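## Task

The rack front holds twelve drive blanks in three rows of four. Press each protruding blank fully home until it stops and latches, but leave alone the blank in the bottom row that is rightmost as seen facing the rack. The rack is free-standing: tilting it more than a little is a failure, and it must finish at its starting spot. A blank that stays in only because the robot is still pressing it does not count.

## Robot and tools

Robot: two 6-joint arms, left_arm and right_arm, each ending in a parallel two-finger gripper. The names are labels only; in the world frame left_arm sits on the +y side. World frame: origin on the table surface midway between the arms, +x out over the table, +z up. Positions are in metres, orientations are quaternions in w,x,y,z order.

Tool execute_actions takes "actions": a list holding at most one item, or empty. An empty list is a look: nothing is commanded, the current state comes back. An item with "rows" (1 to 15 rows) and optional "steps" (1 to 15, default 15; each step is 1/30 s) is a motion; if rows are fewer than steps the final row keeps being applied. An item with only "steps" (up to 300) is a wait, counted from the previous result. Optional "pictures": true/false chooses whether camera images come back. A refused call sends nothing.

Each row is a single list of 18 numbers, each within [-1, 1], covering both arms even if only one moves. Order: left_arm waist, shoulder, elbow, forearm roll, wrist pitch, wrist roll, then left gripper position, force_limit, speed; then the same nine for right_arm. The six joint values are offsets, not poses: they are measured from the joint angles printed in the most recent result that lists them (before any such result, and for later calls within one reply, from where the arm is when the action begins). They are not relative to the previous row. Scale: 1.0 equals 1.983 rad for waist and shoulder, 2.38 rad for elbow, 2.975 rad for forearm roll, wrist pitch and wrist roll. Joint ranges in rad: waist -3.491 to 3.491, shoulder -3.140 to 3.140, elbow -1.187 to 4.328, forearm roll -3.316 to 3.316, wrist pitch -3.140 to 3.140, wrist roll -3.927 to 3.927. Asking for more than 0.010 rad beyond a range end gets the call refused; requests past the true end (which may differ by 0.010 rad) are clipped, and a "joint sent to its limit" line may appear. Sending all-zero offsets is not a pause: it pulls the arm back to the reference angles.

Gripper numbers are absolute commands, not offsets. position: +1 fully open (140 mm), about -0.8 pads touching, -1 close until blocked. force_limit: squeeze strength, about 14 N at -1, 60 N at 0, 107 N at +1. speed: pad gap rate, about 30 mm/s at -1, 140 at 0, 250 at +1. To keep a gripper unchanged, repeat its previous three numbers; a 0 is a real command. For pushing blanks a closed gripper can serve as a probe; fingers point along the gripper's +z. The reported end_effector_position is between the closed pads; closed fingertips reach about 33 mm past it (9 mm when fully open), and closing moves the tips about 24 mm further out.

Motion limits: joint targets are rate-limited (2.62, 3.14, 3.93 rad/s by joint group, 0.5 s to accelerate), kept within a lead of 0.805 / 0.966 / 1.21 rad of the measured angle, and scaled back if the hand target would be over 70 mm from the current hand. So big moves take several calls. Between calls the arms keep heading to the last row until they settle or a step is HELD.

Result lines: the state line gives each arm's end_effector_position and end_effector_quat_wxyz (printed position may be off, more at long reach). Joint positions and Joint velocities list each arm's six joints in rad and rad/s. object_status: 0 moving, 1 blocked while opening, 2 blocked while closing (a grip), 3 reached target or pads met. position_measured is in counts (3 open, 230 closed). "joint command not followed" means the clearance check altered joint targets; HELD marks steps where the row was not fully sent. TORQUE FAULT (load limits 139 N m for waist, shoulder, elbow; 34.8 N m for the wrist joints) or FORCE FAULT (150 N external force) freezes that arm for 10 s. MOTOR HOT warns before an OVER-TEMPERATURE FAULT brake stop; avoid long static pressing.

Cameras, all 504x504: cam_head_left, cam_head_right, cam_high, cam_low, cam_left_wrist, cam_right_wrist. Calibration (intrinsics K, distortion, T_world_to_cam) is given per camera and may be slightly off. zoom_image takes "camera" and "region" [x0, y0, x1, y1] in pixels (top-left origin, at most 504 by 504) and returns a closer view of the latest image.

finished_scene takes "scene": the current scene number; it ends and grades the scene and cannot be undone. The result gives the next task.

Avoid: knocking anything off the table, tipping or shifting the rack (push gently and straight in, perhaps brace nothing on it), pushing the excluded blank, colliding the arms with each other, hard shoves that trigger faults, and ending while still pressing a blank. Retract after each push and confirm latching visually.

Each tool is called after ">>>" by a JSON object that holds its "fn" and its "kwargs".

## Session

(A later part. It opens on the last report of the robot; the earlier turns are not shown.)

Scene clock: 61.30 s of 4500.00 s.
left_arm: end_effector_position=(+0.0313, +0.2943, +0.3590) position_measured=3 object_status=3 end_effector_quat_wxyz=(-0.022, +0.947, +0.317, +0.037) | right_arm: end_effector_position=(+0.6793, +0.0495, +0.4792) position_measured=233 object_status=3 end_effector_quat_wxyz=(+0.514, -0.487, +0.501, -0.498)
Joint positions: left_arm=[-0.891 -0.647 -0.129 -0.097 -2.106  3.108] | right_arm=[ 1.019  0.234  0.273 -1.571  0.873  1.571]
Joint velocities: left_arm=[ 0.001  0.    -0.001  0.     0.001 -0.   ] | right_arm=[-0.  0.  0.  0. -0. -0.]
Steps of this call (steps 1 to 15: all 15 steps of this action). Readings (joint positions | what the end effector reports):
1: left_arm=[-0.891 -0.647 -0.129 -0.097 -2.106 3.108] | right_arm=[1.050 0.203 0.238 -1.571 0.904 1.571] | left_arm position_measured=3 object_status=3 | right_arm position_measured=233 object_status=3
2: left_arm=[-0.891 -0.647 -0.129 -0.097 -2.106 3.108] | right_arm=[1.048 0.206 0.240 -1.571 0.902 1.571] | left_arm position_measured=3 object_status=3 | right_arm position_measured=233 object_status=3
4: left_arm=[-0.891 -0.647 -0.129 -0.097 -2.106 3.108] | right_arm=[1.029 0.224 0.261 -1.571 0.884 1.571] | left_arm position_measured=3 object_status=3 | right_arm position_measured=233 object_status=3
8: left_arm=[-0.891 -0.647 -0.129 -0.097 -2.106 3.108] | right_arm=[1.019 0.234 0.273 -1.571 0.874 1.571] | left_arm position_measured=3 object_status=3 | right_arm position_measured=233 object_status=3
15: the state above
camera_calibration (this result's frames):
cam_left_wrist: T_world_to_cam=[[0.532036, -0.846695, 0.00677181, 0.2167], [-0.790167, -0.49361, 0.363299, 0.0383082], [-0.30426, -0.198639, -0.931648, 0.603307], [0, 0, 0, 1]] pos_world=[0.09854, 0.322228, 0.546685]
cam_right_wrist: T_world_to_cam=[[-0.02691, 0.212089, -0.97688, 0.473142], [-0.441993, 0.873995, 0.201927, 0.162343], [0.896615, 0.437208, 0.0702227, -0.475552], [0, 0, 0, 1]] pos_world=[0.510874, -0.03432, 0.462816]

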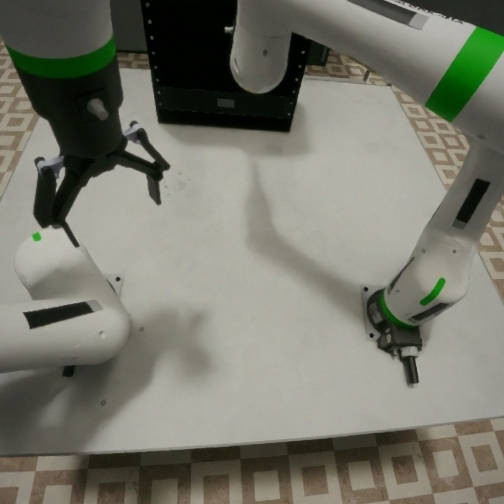

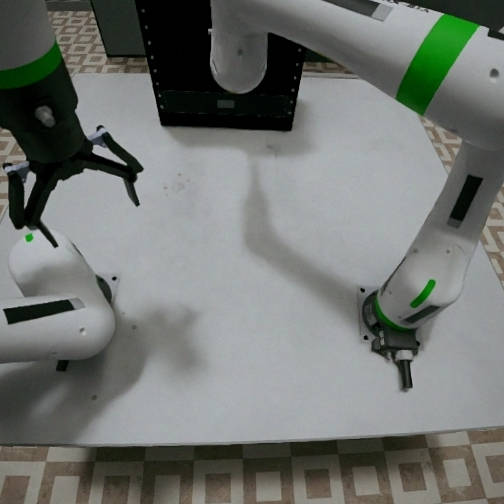

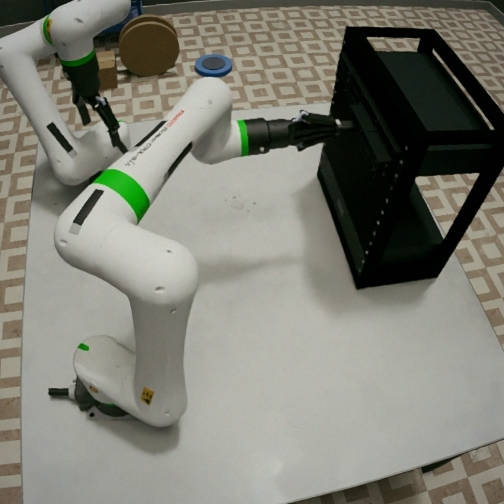

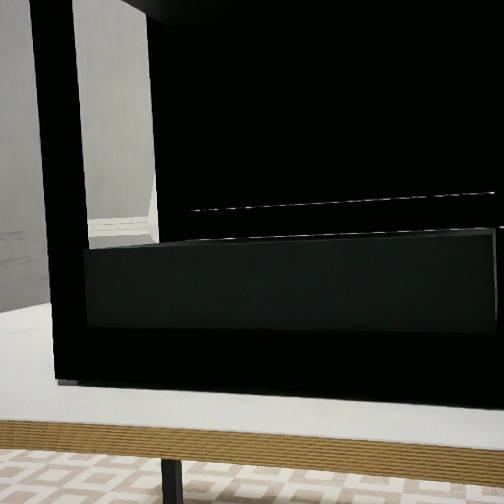

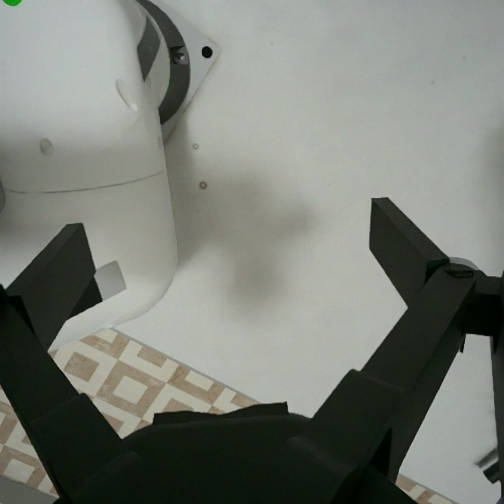

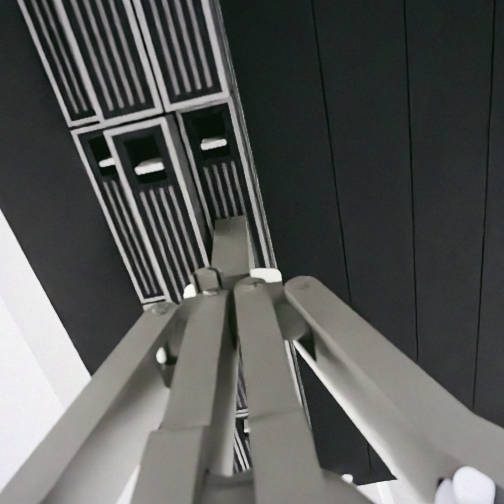

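>>> {"fn": "execute_actions", "kwargs": {"actions": [{"rows":[[0,0,0,0,0,0,1,0,0,-0.0045,0.005,0.0047,0,-0.003,0,-1,0,0]]}]}}

>>> {"fn": "zoom_image", "kwargs": {"camera": "cam_right_wrist", "region": [50,60,300,310]}}

Scene clock: 64.80 s of 4500.00 s.
left_arm: end_effector_position=(+0.0313, +0.2943, +0.3590) position_measured=3 object_status=3 end_effector_quat_wxyz=(-0.022, +0.947, +0.317, +0.037) | right_arm: end_effector_position=(+0.6856, +0.0495, +0.4791) position_measured=233 object_status=3 end_effector_quat_wxyz=(+0.514, -0.486, +0.501, -0.499)
Joint positions: left_arm=[-0.891 -0.647 -0.129 -0.097 -2.106  3.108] | right_arm=[ 1.01   0.244  0.284 -1.571  0.865  1.571]
Joint velocities: left_arm=[-0.001  0.    -0.001  0.001 -0.001 -0.   ] | right_arm=[0.001 0.    0.    0.    0.    0.   ]
Steps of this call (steps 1 to 15: the robot went on to your last target; steps 16 to 90: nothing new was sent; steps 91 to 105: all 15 steps of this action). Readings (joint positions | what the end effector reports):
91: left_arm=[-0.891 -0.647 -0.129 -0.097 -2.106 3.108] | right_arm=[1.019 0.234 0.273 -1.571 0.873 1.571] | left_arm position_measured=3 object_status=3 | right_arm position_measured=233 object_status=3
92: left_arm=[-0.891 -0.647 -0.129 -0.097 -2.106 3.108] | right_arm=[1.017 0.237 0.275 -1.571 0.871 1.571] | left_arm position_measured=3 object_status=3 | right_arm position_measured=233 object_status=3
94: left_arm=[-0.891 -0.647 -0.129 -0.097 -2.106 3.108] | right_arm=[1.011 0.243 0.283 -1.571 0.865 1.571] | left_arm position_measured=3 object_status=3 | right_arm position_measured=233 object_status=3
98: left_arm=[-0.891 -0.647 -0.129 -0.097 -2.106 3.108] | right_arm=[1.010 0.244 0.284 -1.571 0.865 1.571] | left_arm position_measured=3 object_status=3 | right_arm position_measured=233 object_status=3
105: the state above
camera_calibration (this result's frames):
cam_left_wrist: T_world_to_cam=[[0.532036, -0.846695, 0.00677185, 0.2167], [-0.790167, -0.49361, 0.363299, 0.0383082], [-0.30426, -0.198639, -0.931648, 0.603307], [0, 0, 0, 1]] pos_world=[0.09854, 0.322228, 0.546685]
cam_right_wrist: T_world_to_cam=[[-0.0258468, 0.21282, -0.97675, 0.472448], [-0.442204, 0.873848, 0.202101, 0.165133], [0.896542, 0.437146, 0.0715235, -0.481756], [0, 0, 0, 1]] pos_world=[0.517149, -0.0342501, 0.462547]

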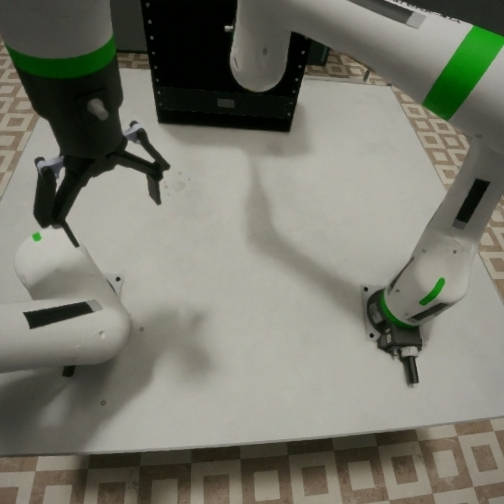

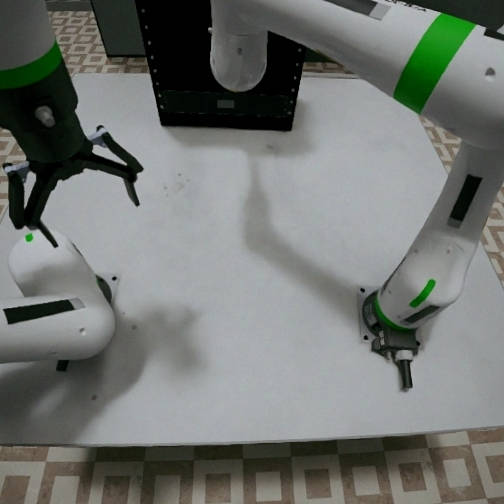

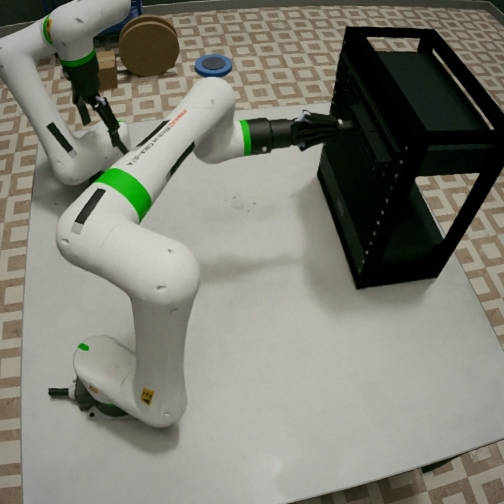

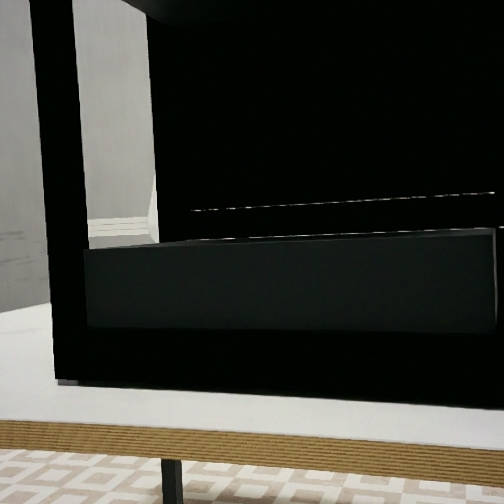

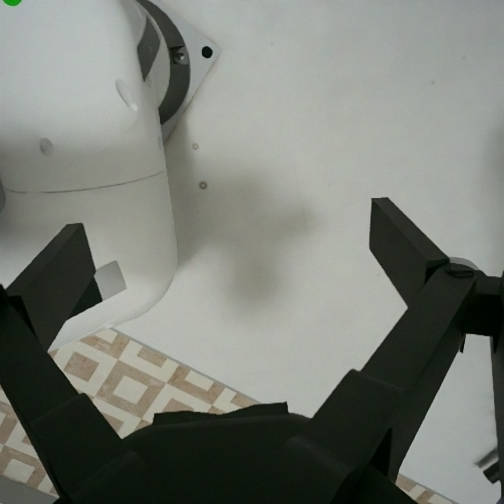

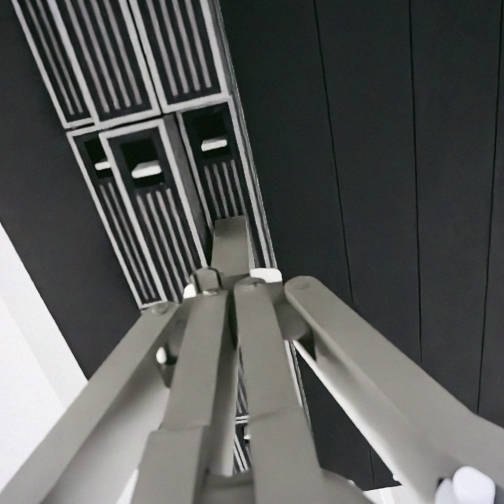

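Region (50, 60, 300, 310) of cam_right_wrist's 504x504 image, scaled by 2.016, with more detail than that image has.

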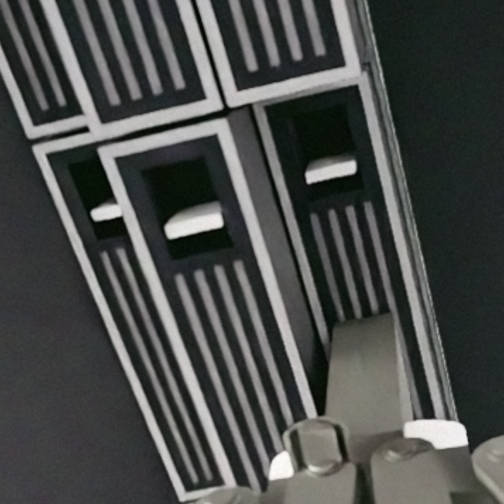

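>>> {"fn": "execute_actions", "kwargs": {"actions": [{"rows":[[0,0,0,0,0,0,1,0,0,-0.0022,0.0025,0.0024,0,-0.0015,0,-1,0,0]]}]}}

>>> {"fn": "zoom_image", "kwargs": {"camera": "cam_right_wrist", "region": [50,60,300,310]}}

Scene clock: 72.47 s of 4500.00 s.
left_arm: end_effector_position=(+0.0313, +0.2943, +0.3590) position_measured=3 object_status=3 end_effector_quat_wxyz=(-0.022, +0.947, +0.317, +0.037) | right_arm: end_effector_position=(+0.6887, +0.0496, +0.4792) position_measured=233 object_status=3 end_effector_quat_wxyz=(+0.514, -0.486, +0.501, -0.499)
Joint positions: left_arm=[-0.891 -0.647 -0.129 -0.097 -2.106  3.108] | right_arm=[ 1.006  0.249  0.29  -1.571  0.86   1.571]
Joint velocities: left_arm=[ 0.001 -0.     0.001 -0.    -0.001 -0.   ] | right_arm=[ 0. -0.  0.  0.  0.  0.]
Steps of this call (steps 1 to 15: the robot went on to your last target; steps 16 to 90: nothing new was sent; then 4.17 s passed at rest; steps 91 to 105: all 15 steps of this action). Readings (joint positions | what the end effector reports):
91: left_arm=[-0.891 -0.647 -0.129 -0.097 -2.106 3.108] | right_arm=[1.010 0.244 0.284 -1.571 0.864 1.571] | left_arm position_measured=3 object_status=3 | right_arm position_measured=233 object_status=3
92: left_arm=[-0.891 -0.647 -0.129 -0.097 -2.106 3.108] | right_arm=[1.009 0.246 0.286 -1.571 0.863 1.571] | left_arm position_measured=3 object_status=3 | right_arm position_measured=233 object_status=3
94: left_arm=[-0.891 -0.647 -0.129 -0.097 -2.106 3.108] | right_arm=[1.006 0.249 0.289 -1.571 0.860 1.571] | left_arm position_measured=3 object_status=3 | right_arm position_measured=233 object_status=3
98: left_arm=[-0.891 -0.647 -0.129 -0.097 -2.106 3.108] | right_arm=[1.006 0.249 0.290 -1.571 0.860 1.571] | left_arm position_measured=3 object_status=3 | right_arm position_measured=233 object_status=3
105: the state above
camera_calibration (this result's frames):
cam_left_wrist: T_world_to_cam=[[0.532036, -0.846695, 0.00677195, 0.2167], [-0.790167, -0.49361, 0.363299, 0.0383082], [-0.30426, -0.198639, -0.931648, 0.603307], [0, 0, 0, 1]] pos_world=[0.0985401, 0.322228, 0.546685]
cam_right_wrist: T_world_to_cam=[[-0.0252575, 0.213261, -0.976669, 0.472097], [-0.442405, 0.873718, 0.202222, 0.166521], [0.896459, 0.437191, 0.0722798, -0.484882], [0, 0, 0, 1]] pos_world=[0.520271, -0.0341859, 0.462455]

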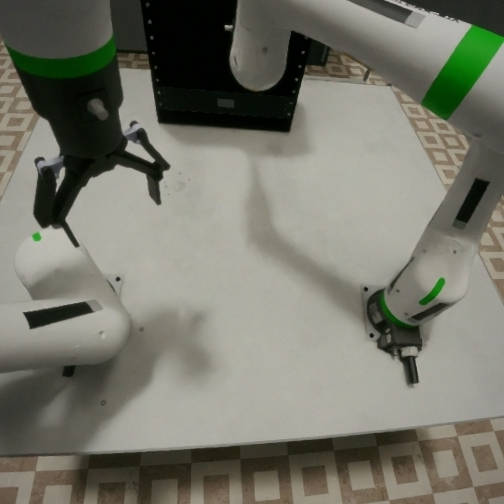

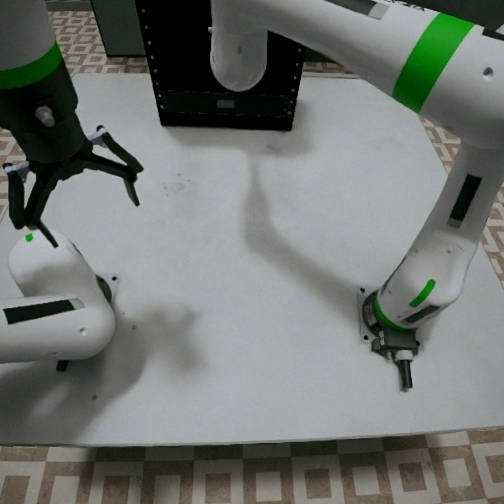

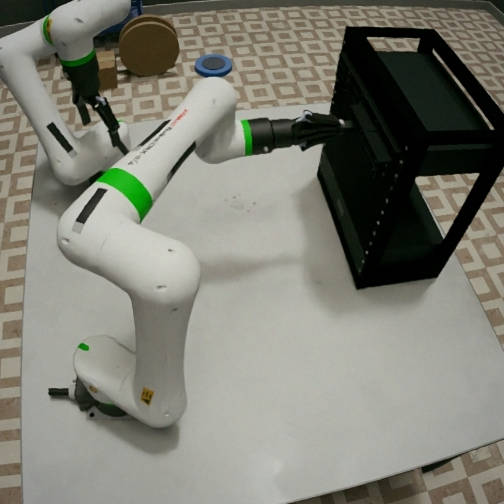

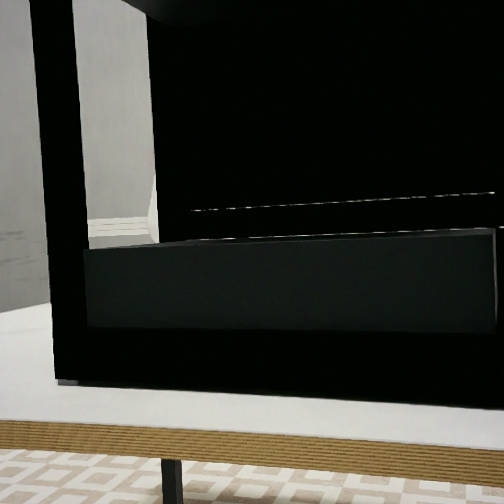

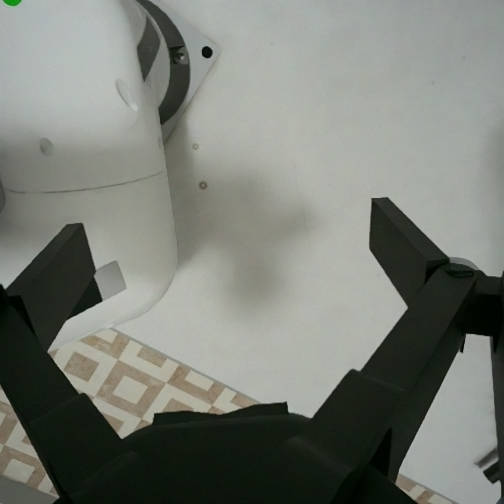

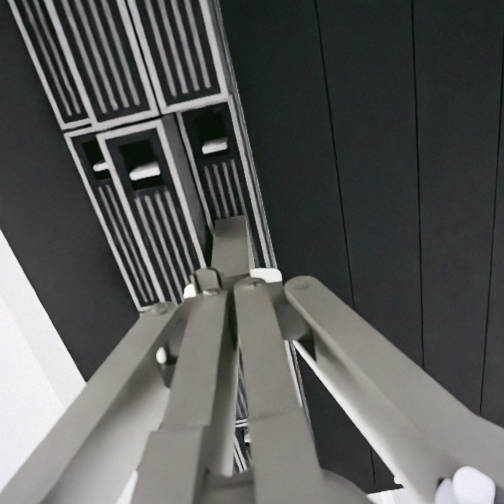

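Region (50, 60, 300, 310) of cam_right_wrist's 504x504 image, scaled by 2.016, with more detail than that image has.

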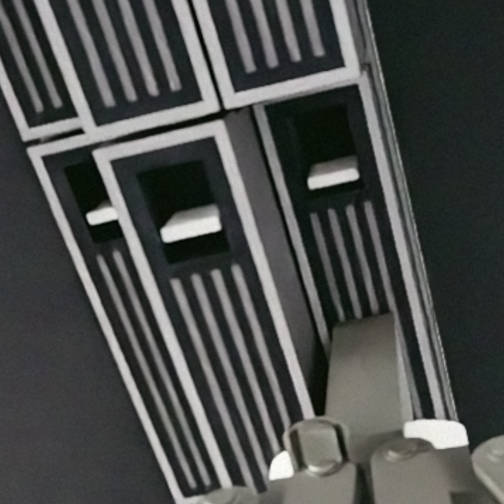

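Tab is camming; continue.

>>> {"fn": "execute_actions", "kwargs": {"actions": [{"rows":[[0,0,0,0,0,0,1,0,0,-0.0022,0.0025,0.0024,0,-0.0015,0,-1,0,0]]}]}}

>>> {"fn": "zoom_image", "kwargs": {"camera": "cam_right_wrist", "region": [50,60,300,310]}}

Scene clock: 76.40 s of 4500.00 s.
left_arm: end_effector_position=(+0.0313, +0.2943, +0.3590) position_measured=3 object_status=3 end_effector_quat_wxyz=(-0.022, +0.947, +0.317, +0.037) | right_arm: end_effector_position=(+0.6918, +0.0496, +0.4792) position_measured=233 object_status=3 end_effector_quat_wxyz=(+0.515, -0.486, +0.501, -0.499)
Joint positions: left_arm=[-0.891 -0.647 -0.129 -0.097 -2.106  3.108] | right_arm=[ 1.001  0.254  0.295 -1.571  0.856  1.571]
Joint velocities: left_arm=[-0.001  0.    -0.001  0.001 -0.     0.   ] | right_arm=[-0.002 -0.    -0.     0.001 -0.     0.   ]
Steps of this call (steps 1 to 15: the robot went on to your last target; steps 16 to 90: nothing new was sent; then 0.43 s passed at rest; steps 91 to 105: all 15 steps of this action). Readings (joint positions | what the end effector reports):
91: left_arm=[-0.891 -0.647 -0.129 -0.097 -2.106 3.108] | right_arm=[1.006 0.249 0.290 -1.571 0.860 1.571] | left_arm position_measured=3 object_status=3 | right_arm position_measured=233 object_status=3
92: left_arm=[-0.891 -0.647 -0.129 -0.097 -2.106 3.108] | right_arm=[1.004 0.251 0.292 -1.571 0.859 1.571] | left_arm position_measured=3 object_status=3 | right_arm position_measured=233 object_status=3
94: left_arm=[-0.891 -0.647 -0.129 -0.097 -2.106 3.108] | right_arm=[1.002 0.254 0.295 -1.571 0.856 1.571] | left_arm position_measured=3 object_status=3 | right_arm position_measured=233 object_status=3
98: left_arm=[-0.891 -0.647 -0.129 -0.097 -2.106 3.108] | right_arm=[1.001 0.254 0.295 -1.571 0.856 1.571] | left_arm position_measured=3 object_status=3 | right_arm position_measured=233 object_status=3
105: the state above
camera_calibration (this result's frames):
cam_left_wrist: T_world_to_cam=[[0.532036, -0.846695, 0.00677184, 0.2167], [-0.790167, -0.49361, 0.363299, 0.0383082], [-0.30426, -0.198639, -0.931648, 0.603307], [0, 0, 0, 1]] pos_world=[0.09854, 0.322228, 0.546685]
cam_right_wrist: T_world_to_cam=[[-0.0246645, 0.213699, -0.976588, 0.471738], [-0.442623, 0.873581, 0.202337, 0.16794], [0.896368, 0.437251, 0.0730416, -0.488003], [0, 0, 0, 1]] pos_world=[0.5234, -0.0341392, 0.462357]

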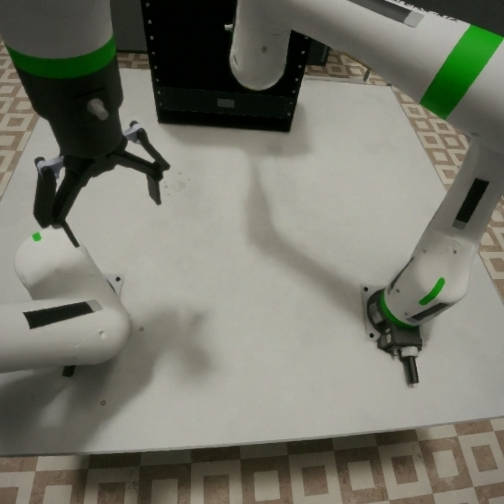

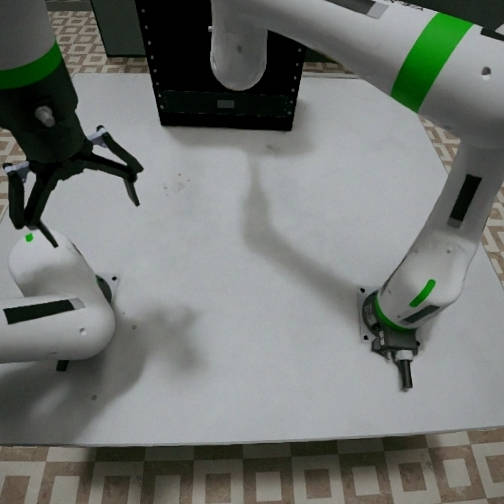

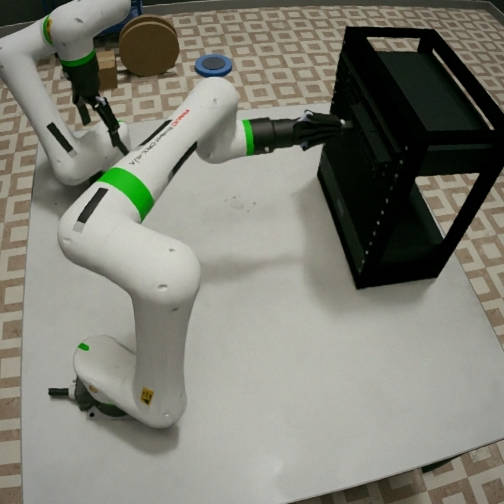

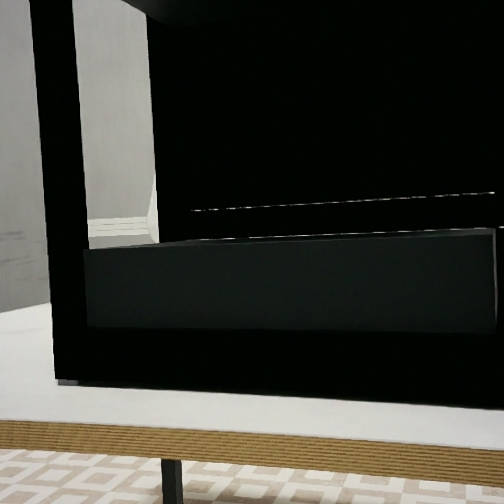

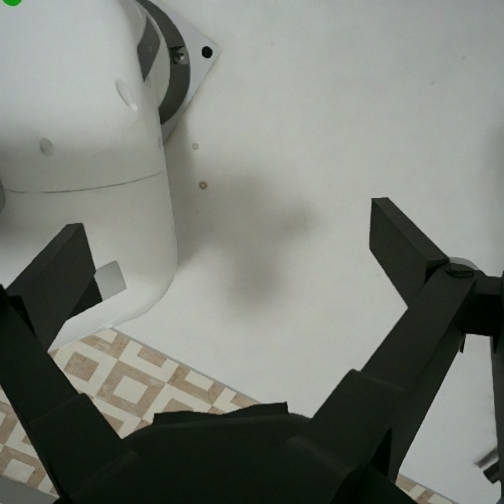

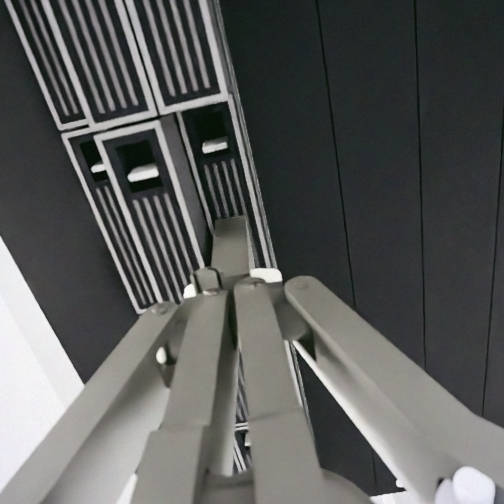

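Region (50, 60, 300, 310) of cam_right_wrist's 504x504 image, scaled by 2.016, with more detail than that image has.

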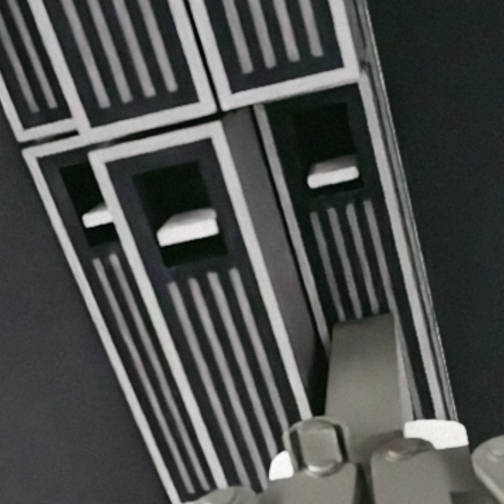

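>>> {"fn": "execute_actions", "kwargs": {"actions": [{"rows":[[0,0,0,0,0,0,1,0,0,-0.0022,0.0025,0.0024,0,-0.0015,0,-1,0,0]]}]}}

>>> {"fn": "zoom_image", "kwargs": {"camera": "cam_right_wrist", "region": [50,60,300,310]}}

Scene clock: 79.77 s of 4500.00 s.
left_arm: end_effector_position=(+0.0313, +0.2943, +0.3590) position_measured=3 object_status=3 end_effector_quat_wxyz=(-0.022, +0.947, +0.317, +0.037) | right_arm: end_effector_position=(+0.6949, +0.0497, +0.4793) position_measured=233 object_status=3 end_effector_quat_wxyz=(+0.515, -0.485, +0.501, -0.499)
Joint positions: left_arm=[-0.891 -0.647 -0.129 -0.097 -2.106  3.108] | right_arm=[ 0.997  0.259  0.301 -1.571  0.851  1.571]
Joint velocities: left_arm=[0.002 0.    0.    0.    0.    0.   ] | right_arm=[ 0.001 -0.     0.    -0.001  0.     0.   ]
Steps of this call (steps 1 to 15: the robot went on to your last target; steps 16 to 86: nothing new was sent; steps 87 to 101: all 15 steps of this action). Readings (joint positions | what the end effector reports):
87: left_arm=[-0.891 -0.647 -0.129 -0.097 -2.106 3.108] | right_arm=[1.001 0.254 0.295 -1.571 0.856 1.571] | left_arm position_measured=3 object_status=3 | right_arm position_measured=233 object_status=3
88: left_arm=[-0.891 -0.647 -0.129 -0.097 -2.106 3.108] | right_arm=[1.000 0.256 0.297 -1.571 0.854 1.571] | left_arm position_measured=3 object_status=3 | right_arm position_measured=233 object_status=3
90: left_arm=[-0.891 -0.647 -0.129 -0.097 -2.106 3.108] | right_arm=[0.997 0.259 0.301 -1.571 0.852 1.571] | left_arm position_measured=3 object_status=3 | right_arm position_measured=233 object_status=3
94: left_arm=[-0.891 -0.647 -0.129 -0.097 -2.106 3.108] | right_arm=[0.997 0.259 0.301 -1.571 0.851 1.571] | left_arm position_measured=3 object_status=3 | right_arm position_measured=233 object_status=3
101: the state above
camera_calibration (this result's frames):
cam_left_wrist: T_world_to_cam=[[0.532036, -0.846695, 0.00677177, 0.2167], [-0.790167, -0.49361, 0.363299, 0.038308], [-0.304261, -0.198639, -0.931648, 0.603307], [0, 0, 0, 1]] pos_world=[0.09854, 0.322228, 0.546685]
cam_right_wrist: T_world_to_cam=[[-0.0240619, 0.214133, -0.976508, 0.471368], [-0.442816, 0.873458, 0.202447, 0.169378], [0.89629, 0.437284, 0.0738045, -0.49112], [0, 0, 0, 1]] pos_world=[0.526531, -0.0341213, 0.462251]

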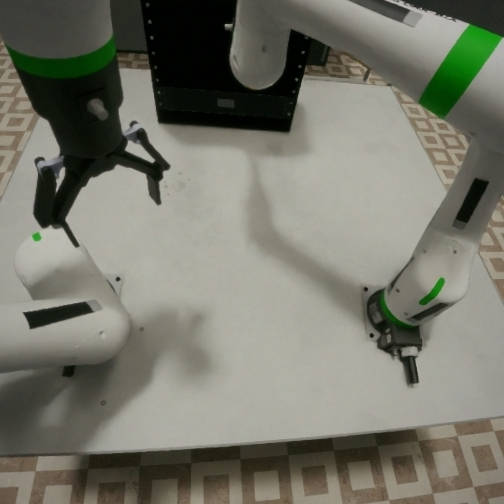

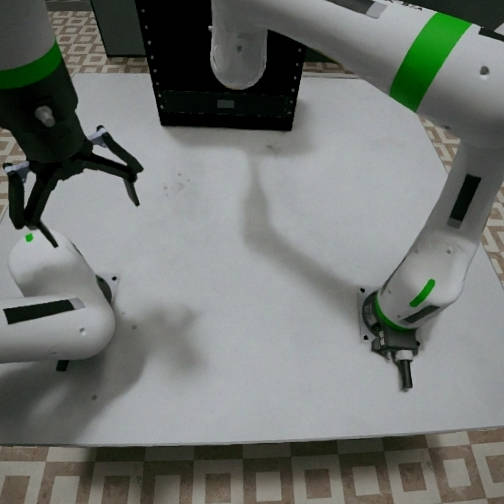

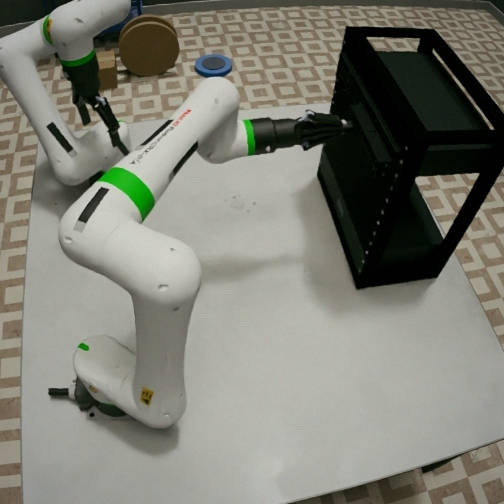

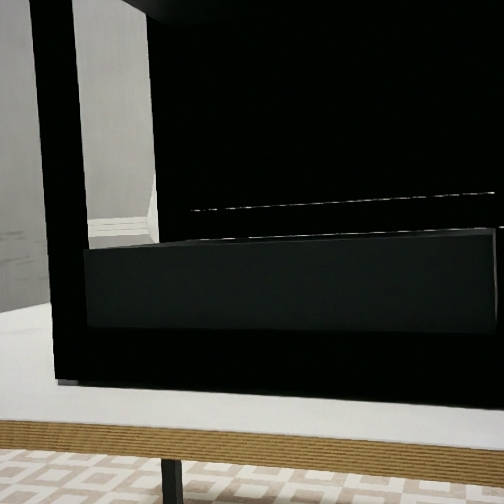

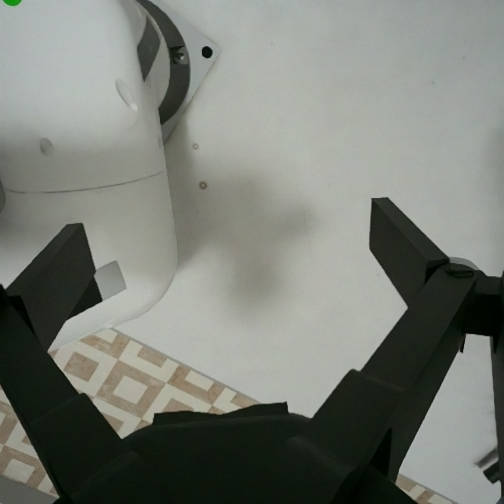

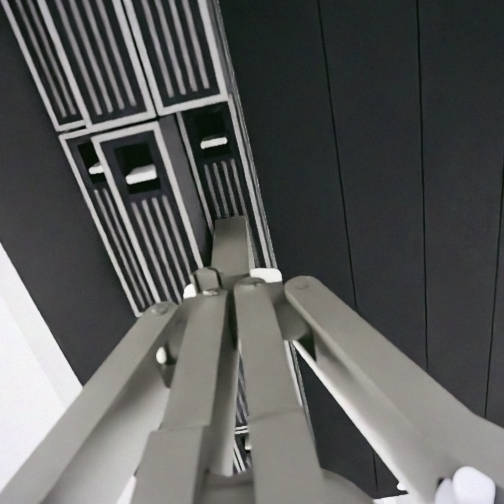

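Region (50, 60, 300, 310) of cam_right_wrist's 504x504 image, scaled by 2.016, with more detail than that image has.

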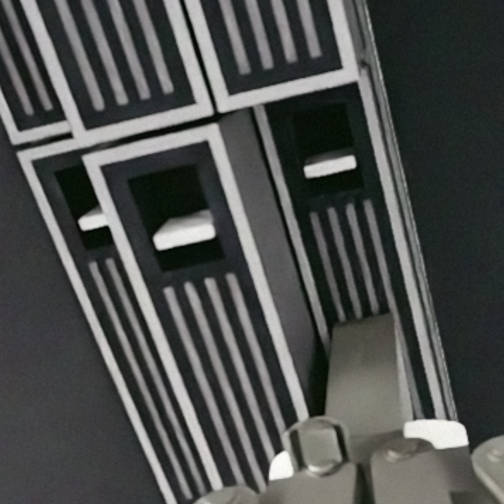

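>>> {"fn": "execute_actions", "kwargs": {"actions": [{"rows":[[0,0,0,0,0,0,1,0,0,0.0267,-0.0282,-0.0265,0,0.0178,0,-1,0,0]],"steps":12}], "pictures": false}}

>>> {"fn": "execute_actions", "kwargs": {"actions": [{"rows":[[0,0,0,0,0,0,1,0,0,0,0,0.0172,0,0,0,-1,0,0]],"steps":10}], "pictures": false}}

>>> {"fn": "execute_actions", "kwargs": {"actions": [{"rows":[[0,0,0,0,0,0,1,0,0,-0.004,0.0042,0.004,0,-0.0027,0,-1,0,0],[0,0,0,0,0,0,1,0,0,-0.006,0.0063,0.006,0,-0.004,0,-1,0,0],[0,0,0,0,0,0,1,0,0,-0.008,0.0084,0.008,0,-0.0053,0,-1,0,0],[0,0,0,0,0,0,1,0,0,-0.01,0.0105,0.01,0,-0.0067,0,-1,0,0],[0,0,0,0,0,0,1,0,0,-0.0125,0.013,0.0125,0,-0.0083,0,-1,0,0],[0,0,0,0,0,0,1,0,0,-0.015,0.016,0.015,0,-0.01,0,-1,0,0],[0,0,0,0,0,0,1,0,0,-0.0175,0.0185,0.0175,0,-0.0117,0,-1,0,0],[0,0,0,0,0,0,1,0,0,-0.02,0.021,0.02,0,-0.0133,0,-1,0,0],[0,0,0,0,0,0,1,0,0,-0.022,0.0232,0.022,0,-0.0147,0,-1,0,0],[0,0,0,0,0,0,1,0,0,-0.0243,0.0257,0.0241,0,-0.0162,0,-1,0,0]]}]}}

>>> {"fn": "zoom_image", "kwargs": {"camera": "cam_right_wrist", "region": [100,60,350,310]}}

Scene clock: 90.33 s of 4500.00 s.
left_arm: end_effector_position=(+0.0313, +0.2943, +0.3590) position_measured=3 object_status=3 end_effector_quat_wxyz=(-0.022, +0.947, +0.317, +0.037) | right_arm: end_effector_position=(+0.6587, +0.0498, +0.4793) position_measured=233 object_status=3 end_effector_quat_wxyz=(+0.512, -0.488, +0.501, -0.498)
Joint positions: left_arm=[-0.891 -0.647 -0.129 -0.097 -2.106  3.108] | right_arm=[ 1.05   0.203  0.238 -1.571  0.904  1.571]
Joint velocities: left_arm=[ 0.    -0.001 -0.001 -0.    -0.     0.   ] | right_arm=[ 0.001 -0.001 -0.001 -0.    -0.     0.   ]
Steps of this call (steps 1 to 15: the robot went on to your last target; steps 16 to 90: nothing new was sent; then 7.17 s passed at rest; steps 91 to 102: all 12 steps of this action). Readings (joint positions | what the end effector reports):
91: left_arm=[-0.891 -0.647 -0.129 -0.097 -2.106 3.108] | right_arm=[0.997 0.259 0.301 -1.571 0.851 1.571] | left_arm position_measured=3 object_status=3 | right_arm position_measured=233 object_status=3
92: left_arm=[-0.891 -0.647 -0.129 -0.097 -2.106 3.108] | right_arm=[0.999 0.257 0.299 -1.571 0.853 1.571] | left_arm position_measured=3 object_status=3 | right_arm position_measured=233 object_status=3
94: left_arm=[-0.891 -0.647 -0.129 -0.097 -2.106 3.108] | right_arm=[1.019 0.236 0.276 -1.571 0.873 1.571] | left_arm position_measured=3 object_status=3 | right_arm position_measured=233 object_status=3
98: left_arm=[-0.891 -0.647 -0.129 -0.097 -2.106 3.108] | right_arm=[1.050 0.204 0.238 -1.571 0.904 1.571] | left_arm position_measured=3 object_status=3 | right_arm position_measured=233 object_status=3
102: the state above

Scene clock: 90.67 s of 4500.00 s.
left_arm: end_effector_position=(+0.0313, +0.2943, +0.3590) position_measured=3 object_status=3 end_effector_quat_wxyz=(-0.022, +0.947, +0.317, +0.037) | right_arm: end_effector_position=(+0.6610, +0.0528, +0.5060) position_measured=233 object_status=3 end_effector_quat_wxyz=(+0.526, -0.473, +0.503, -0.496)
Joint positions: left_arm=[-0.891 -0.647 -0.129 -0.097 -2.106  3.108] | right_arm=[ 1.05   0.203  0.279 -1.571  0.904  1.571]
Joint velocities: left_arm=[-0.     0.001 -0.    -0.     0.001  0.   ] | right_arm=[-0.001  0.002  0.002 -0.001  0.    -0.   ]
Steps of this call (steps 1 to 10: all 10 steps of this action). Readings (joint positions | what the end effector reports):
1: left_arm=[-0.891 -0.647 -0.129 -0.097 -2.106 3.108] | right_arm=[1.050 0.203 0.238 -1.571 0.904 1.571] | left_arm position_measured=3 object_status=3 | right_arm position_measured=233 object_status=3
2: left_arm=[-0.891 -0.647 -0.129 -0.097 -2.106 3.108] | right_arm=[1.050 0.203 0.239 -1.571 0.904 1.571] | left_arm position_measured=3 object_status=3 | right_arm position_measured=233 object_status=3
4: left_arm=[-0.891 -0.647 -0.129 -0.097 -2.106 3.108] | right_arm=[1.050 0.203 0.261 -1.571 0.904 1.571] | left_arm position_measured=3 object_status=3 | right_arm position_measured=233 object_status=3
8: left_arm=[-0.891 -0.647 -0.129 -0.097 -2.106 3.108] | right_arm=[1.050 0.203 0.279 -1.571 0.904 1.571] | left_arm position_measured=3 object_status=3 | right_arm position_measured=233 object_status=3
10: the state above

Scene clock: 91.17 s of 4500.00 s.
left_arm: end_effector_position=(+0.0313, +0.2943, +0.3590) position_measured=3 object_status=3 end_effector_quat_wxyz=(-0.022, +0.947, +0.317, +0.037) | right_arm: end_effector_position=(+0.6939, +0.0526, +0.5067) position_measured=233 object_status=3 end_effector_quat_wxyz=(+0.529, -0.471, +0.501, -0.497)
Joint positions: left_arm=[-0.891 -0.647 -0.129 -0.097 -2.106  3.108] | right_arm=[ 1.002  0.254  0.336 -1.571  0.856  1.571]
Joint velocities: left_arm=[ 0.001  0.001 -0.002 -0.001  0.     0.   ] | right_arm=[-0.002  0.002  0.002 -0.    -0.003  0.   ]
Steps of this call (steps 1 to 15: all 15 steps of this action). Readings (joint positions | what the end effector reports):
1: left_arm=[-0.891 -0.647 -0.129 -0.097 -2.106 3.108] | right_arm=[1.050 0.203 0.279 -1.571 0.904 1.571] | left_arm position_measured=3 object_status=3 | right_arm position_measured=233 object_status=3
2: left_arm=[-0.891 -0.647 -0.129 -0.097 -2.106 3.108] | right_arm=[1.048 0.205 0.281 -1.571 0.902 1.571] | left_arm position_measured=3 object_status=3 | right_arm position_measured=233 object_status=3
4: left_arm=[-0.891 -0.647 -0.129 -0.097 -2.106 3.108] | right_arm=[1.039 0.215 0.292 -1.571 0.894 1.571] | left_arm position_measured=3 object_status=3 | right_arm position_measured=233 object_status=3
8: left_arm=[-0.891 -0.647 -0.129 -0.097 -2.106 3.108] | right_arm=[1.022 0.233 0.313 -1.571 0.876 1.571] | left_arm position_measured=3 object_status=3 | right_arm position_measured=233 object_status=3
15: the state above
camera_calibration (this result's frames):
cam_left_wrist: T_world_to_cam=[[0.532036, -0.846695, 0.00677195, 0.2167], [-0.790167, -0.49361, 0.363299, 0.0383082], [-0.30426, -0.198639, -0.931648, 0.603307], [0, 0, 0, 1]] pos_world=[0.09854, 0.322228, 0.546685]
cam_right_wrist: T_world_to_cam=[[0.00133465, 0.243787, -0.969828, 0.474883], [-0.448321, 0.867049, 0.217334, 0.157464], [0.893872, 0.434504, 0.110452, -0.510253], [0, 0, 0, 1]] pos_world=[0.526062, -0.0305924, 0.482691]

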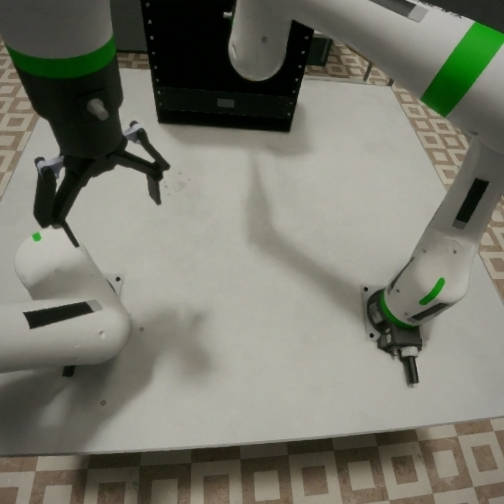

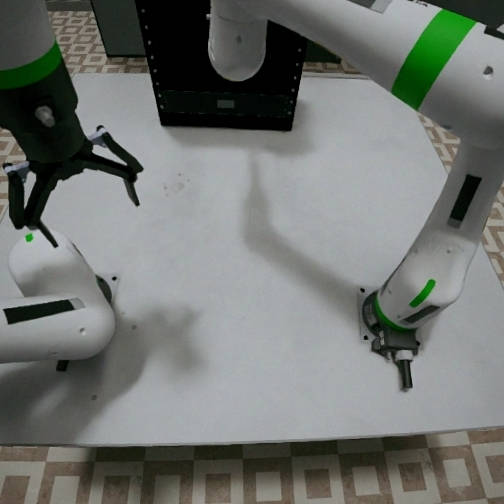

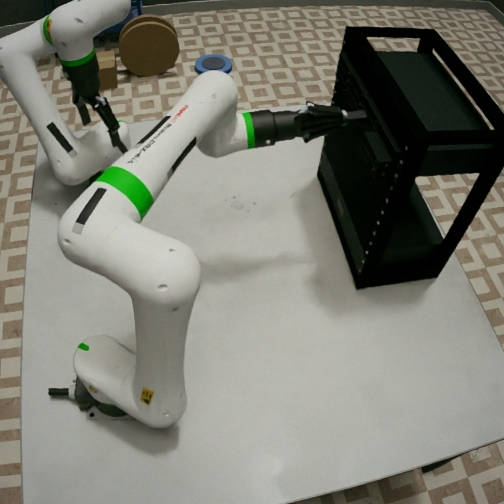

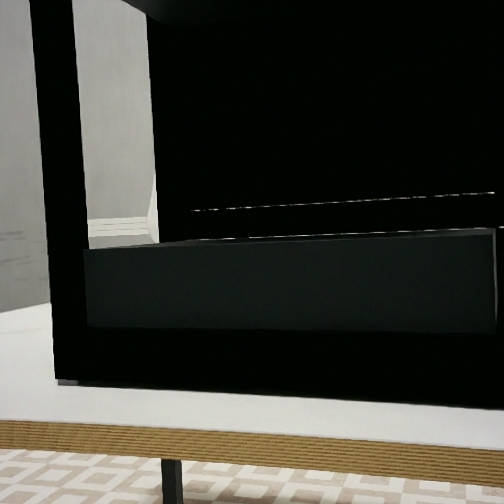

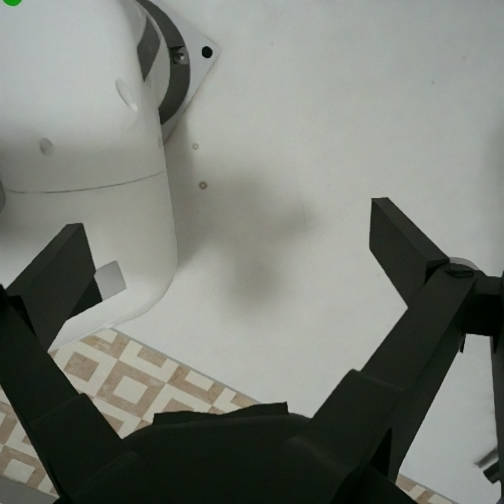

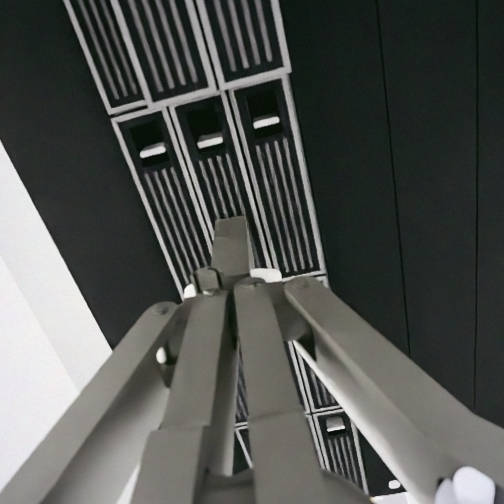

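Region (100, 60, 350, 310) of cam_right_wrist's 504x504 image, scaled by 2.016, with more detail than that image has.

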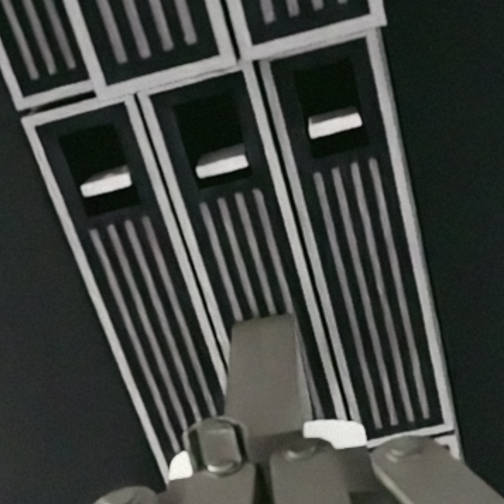

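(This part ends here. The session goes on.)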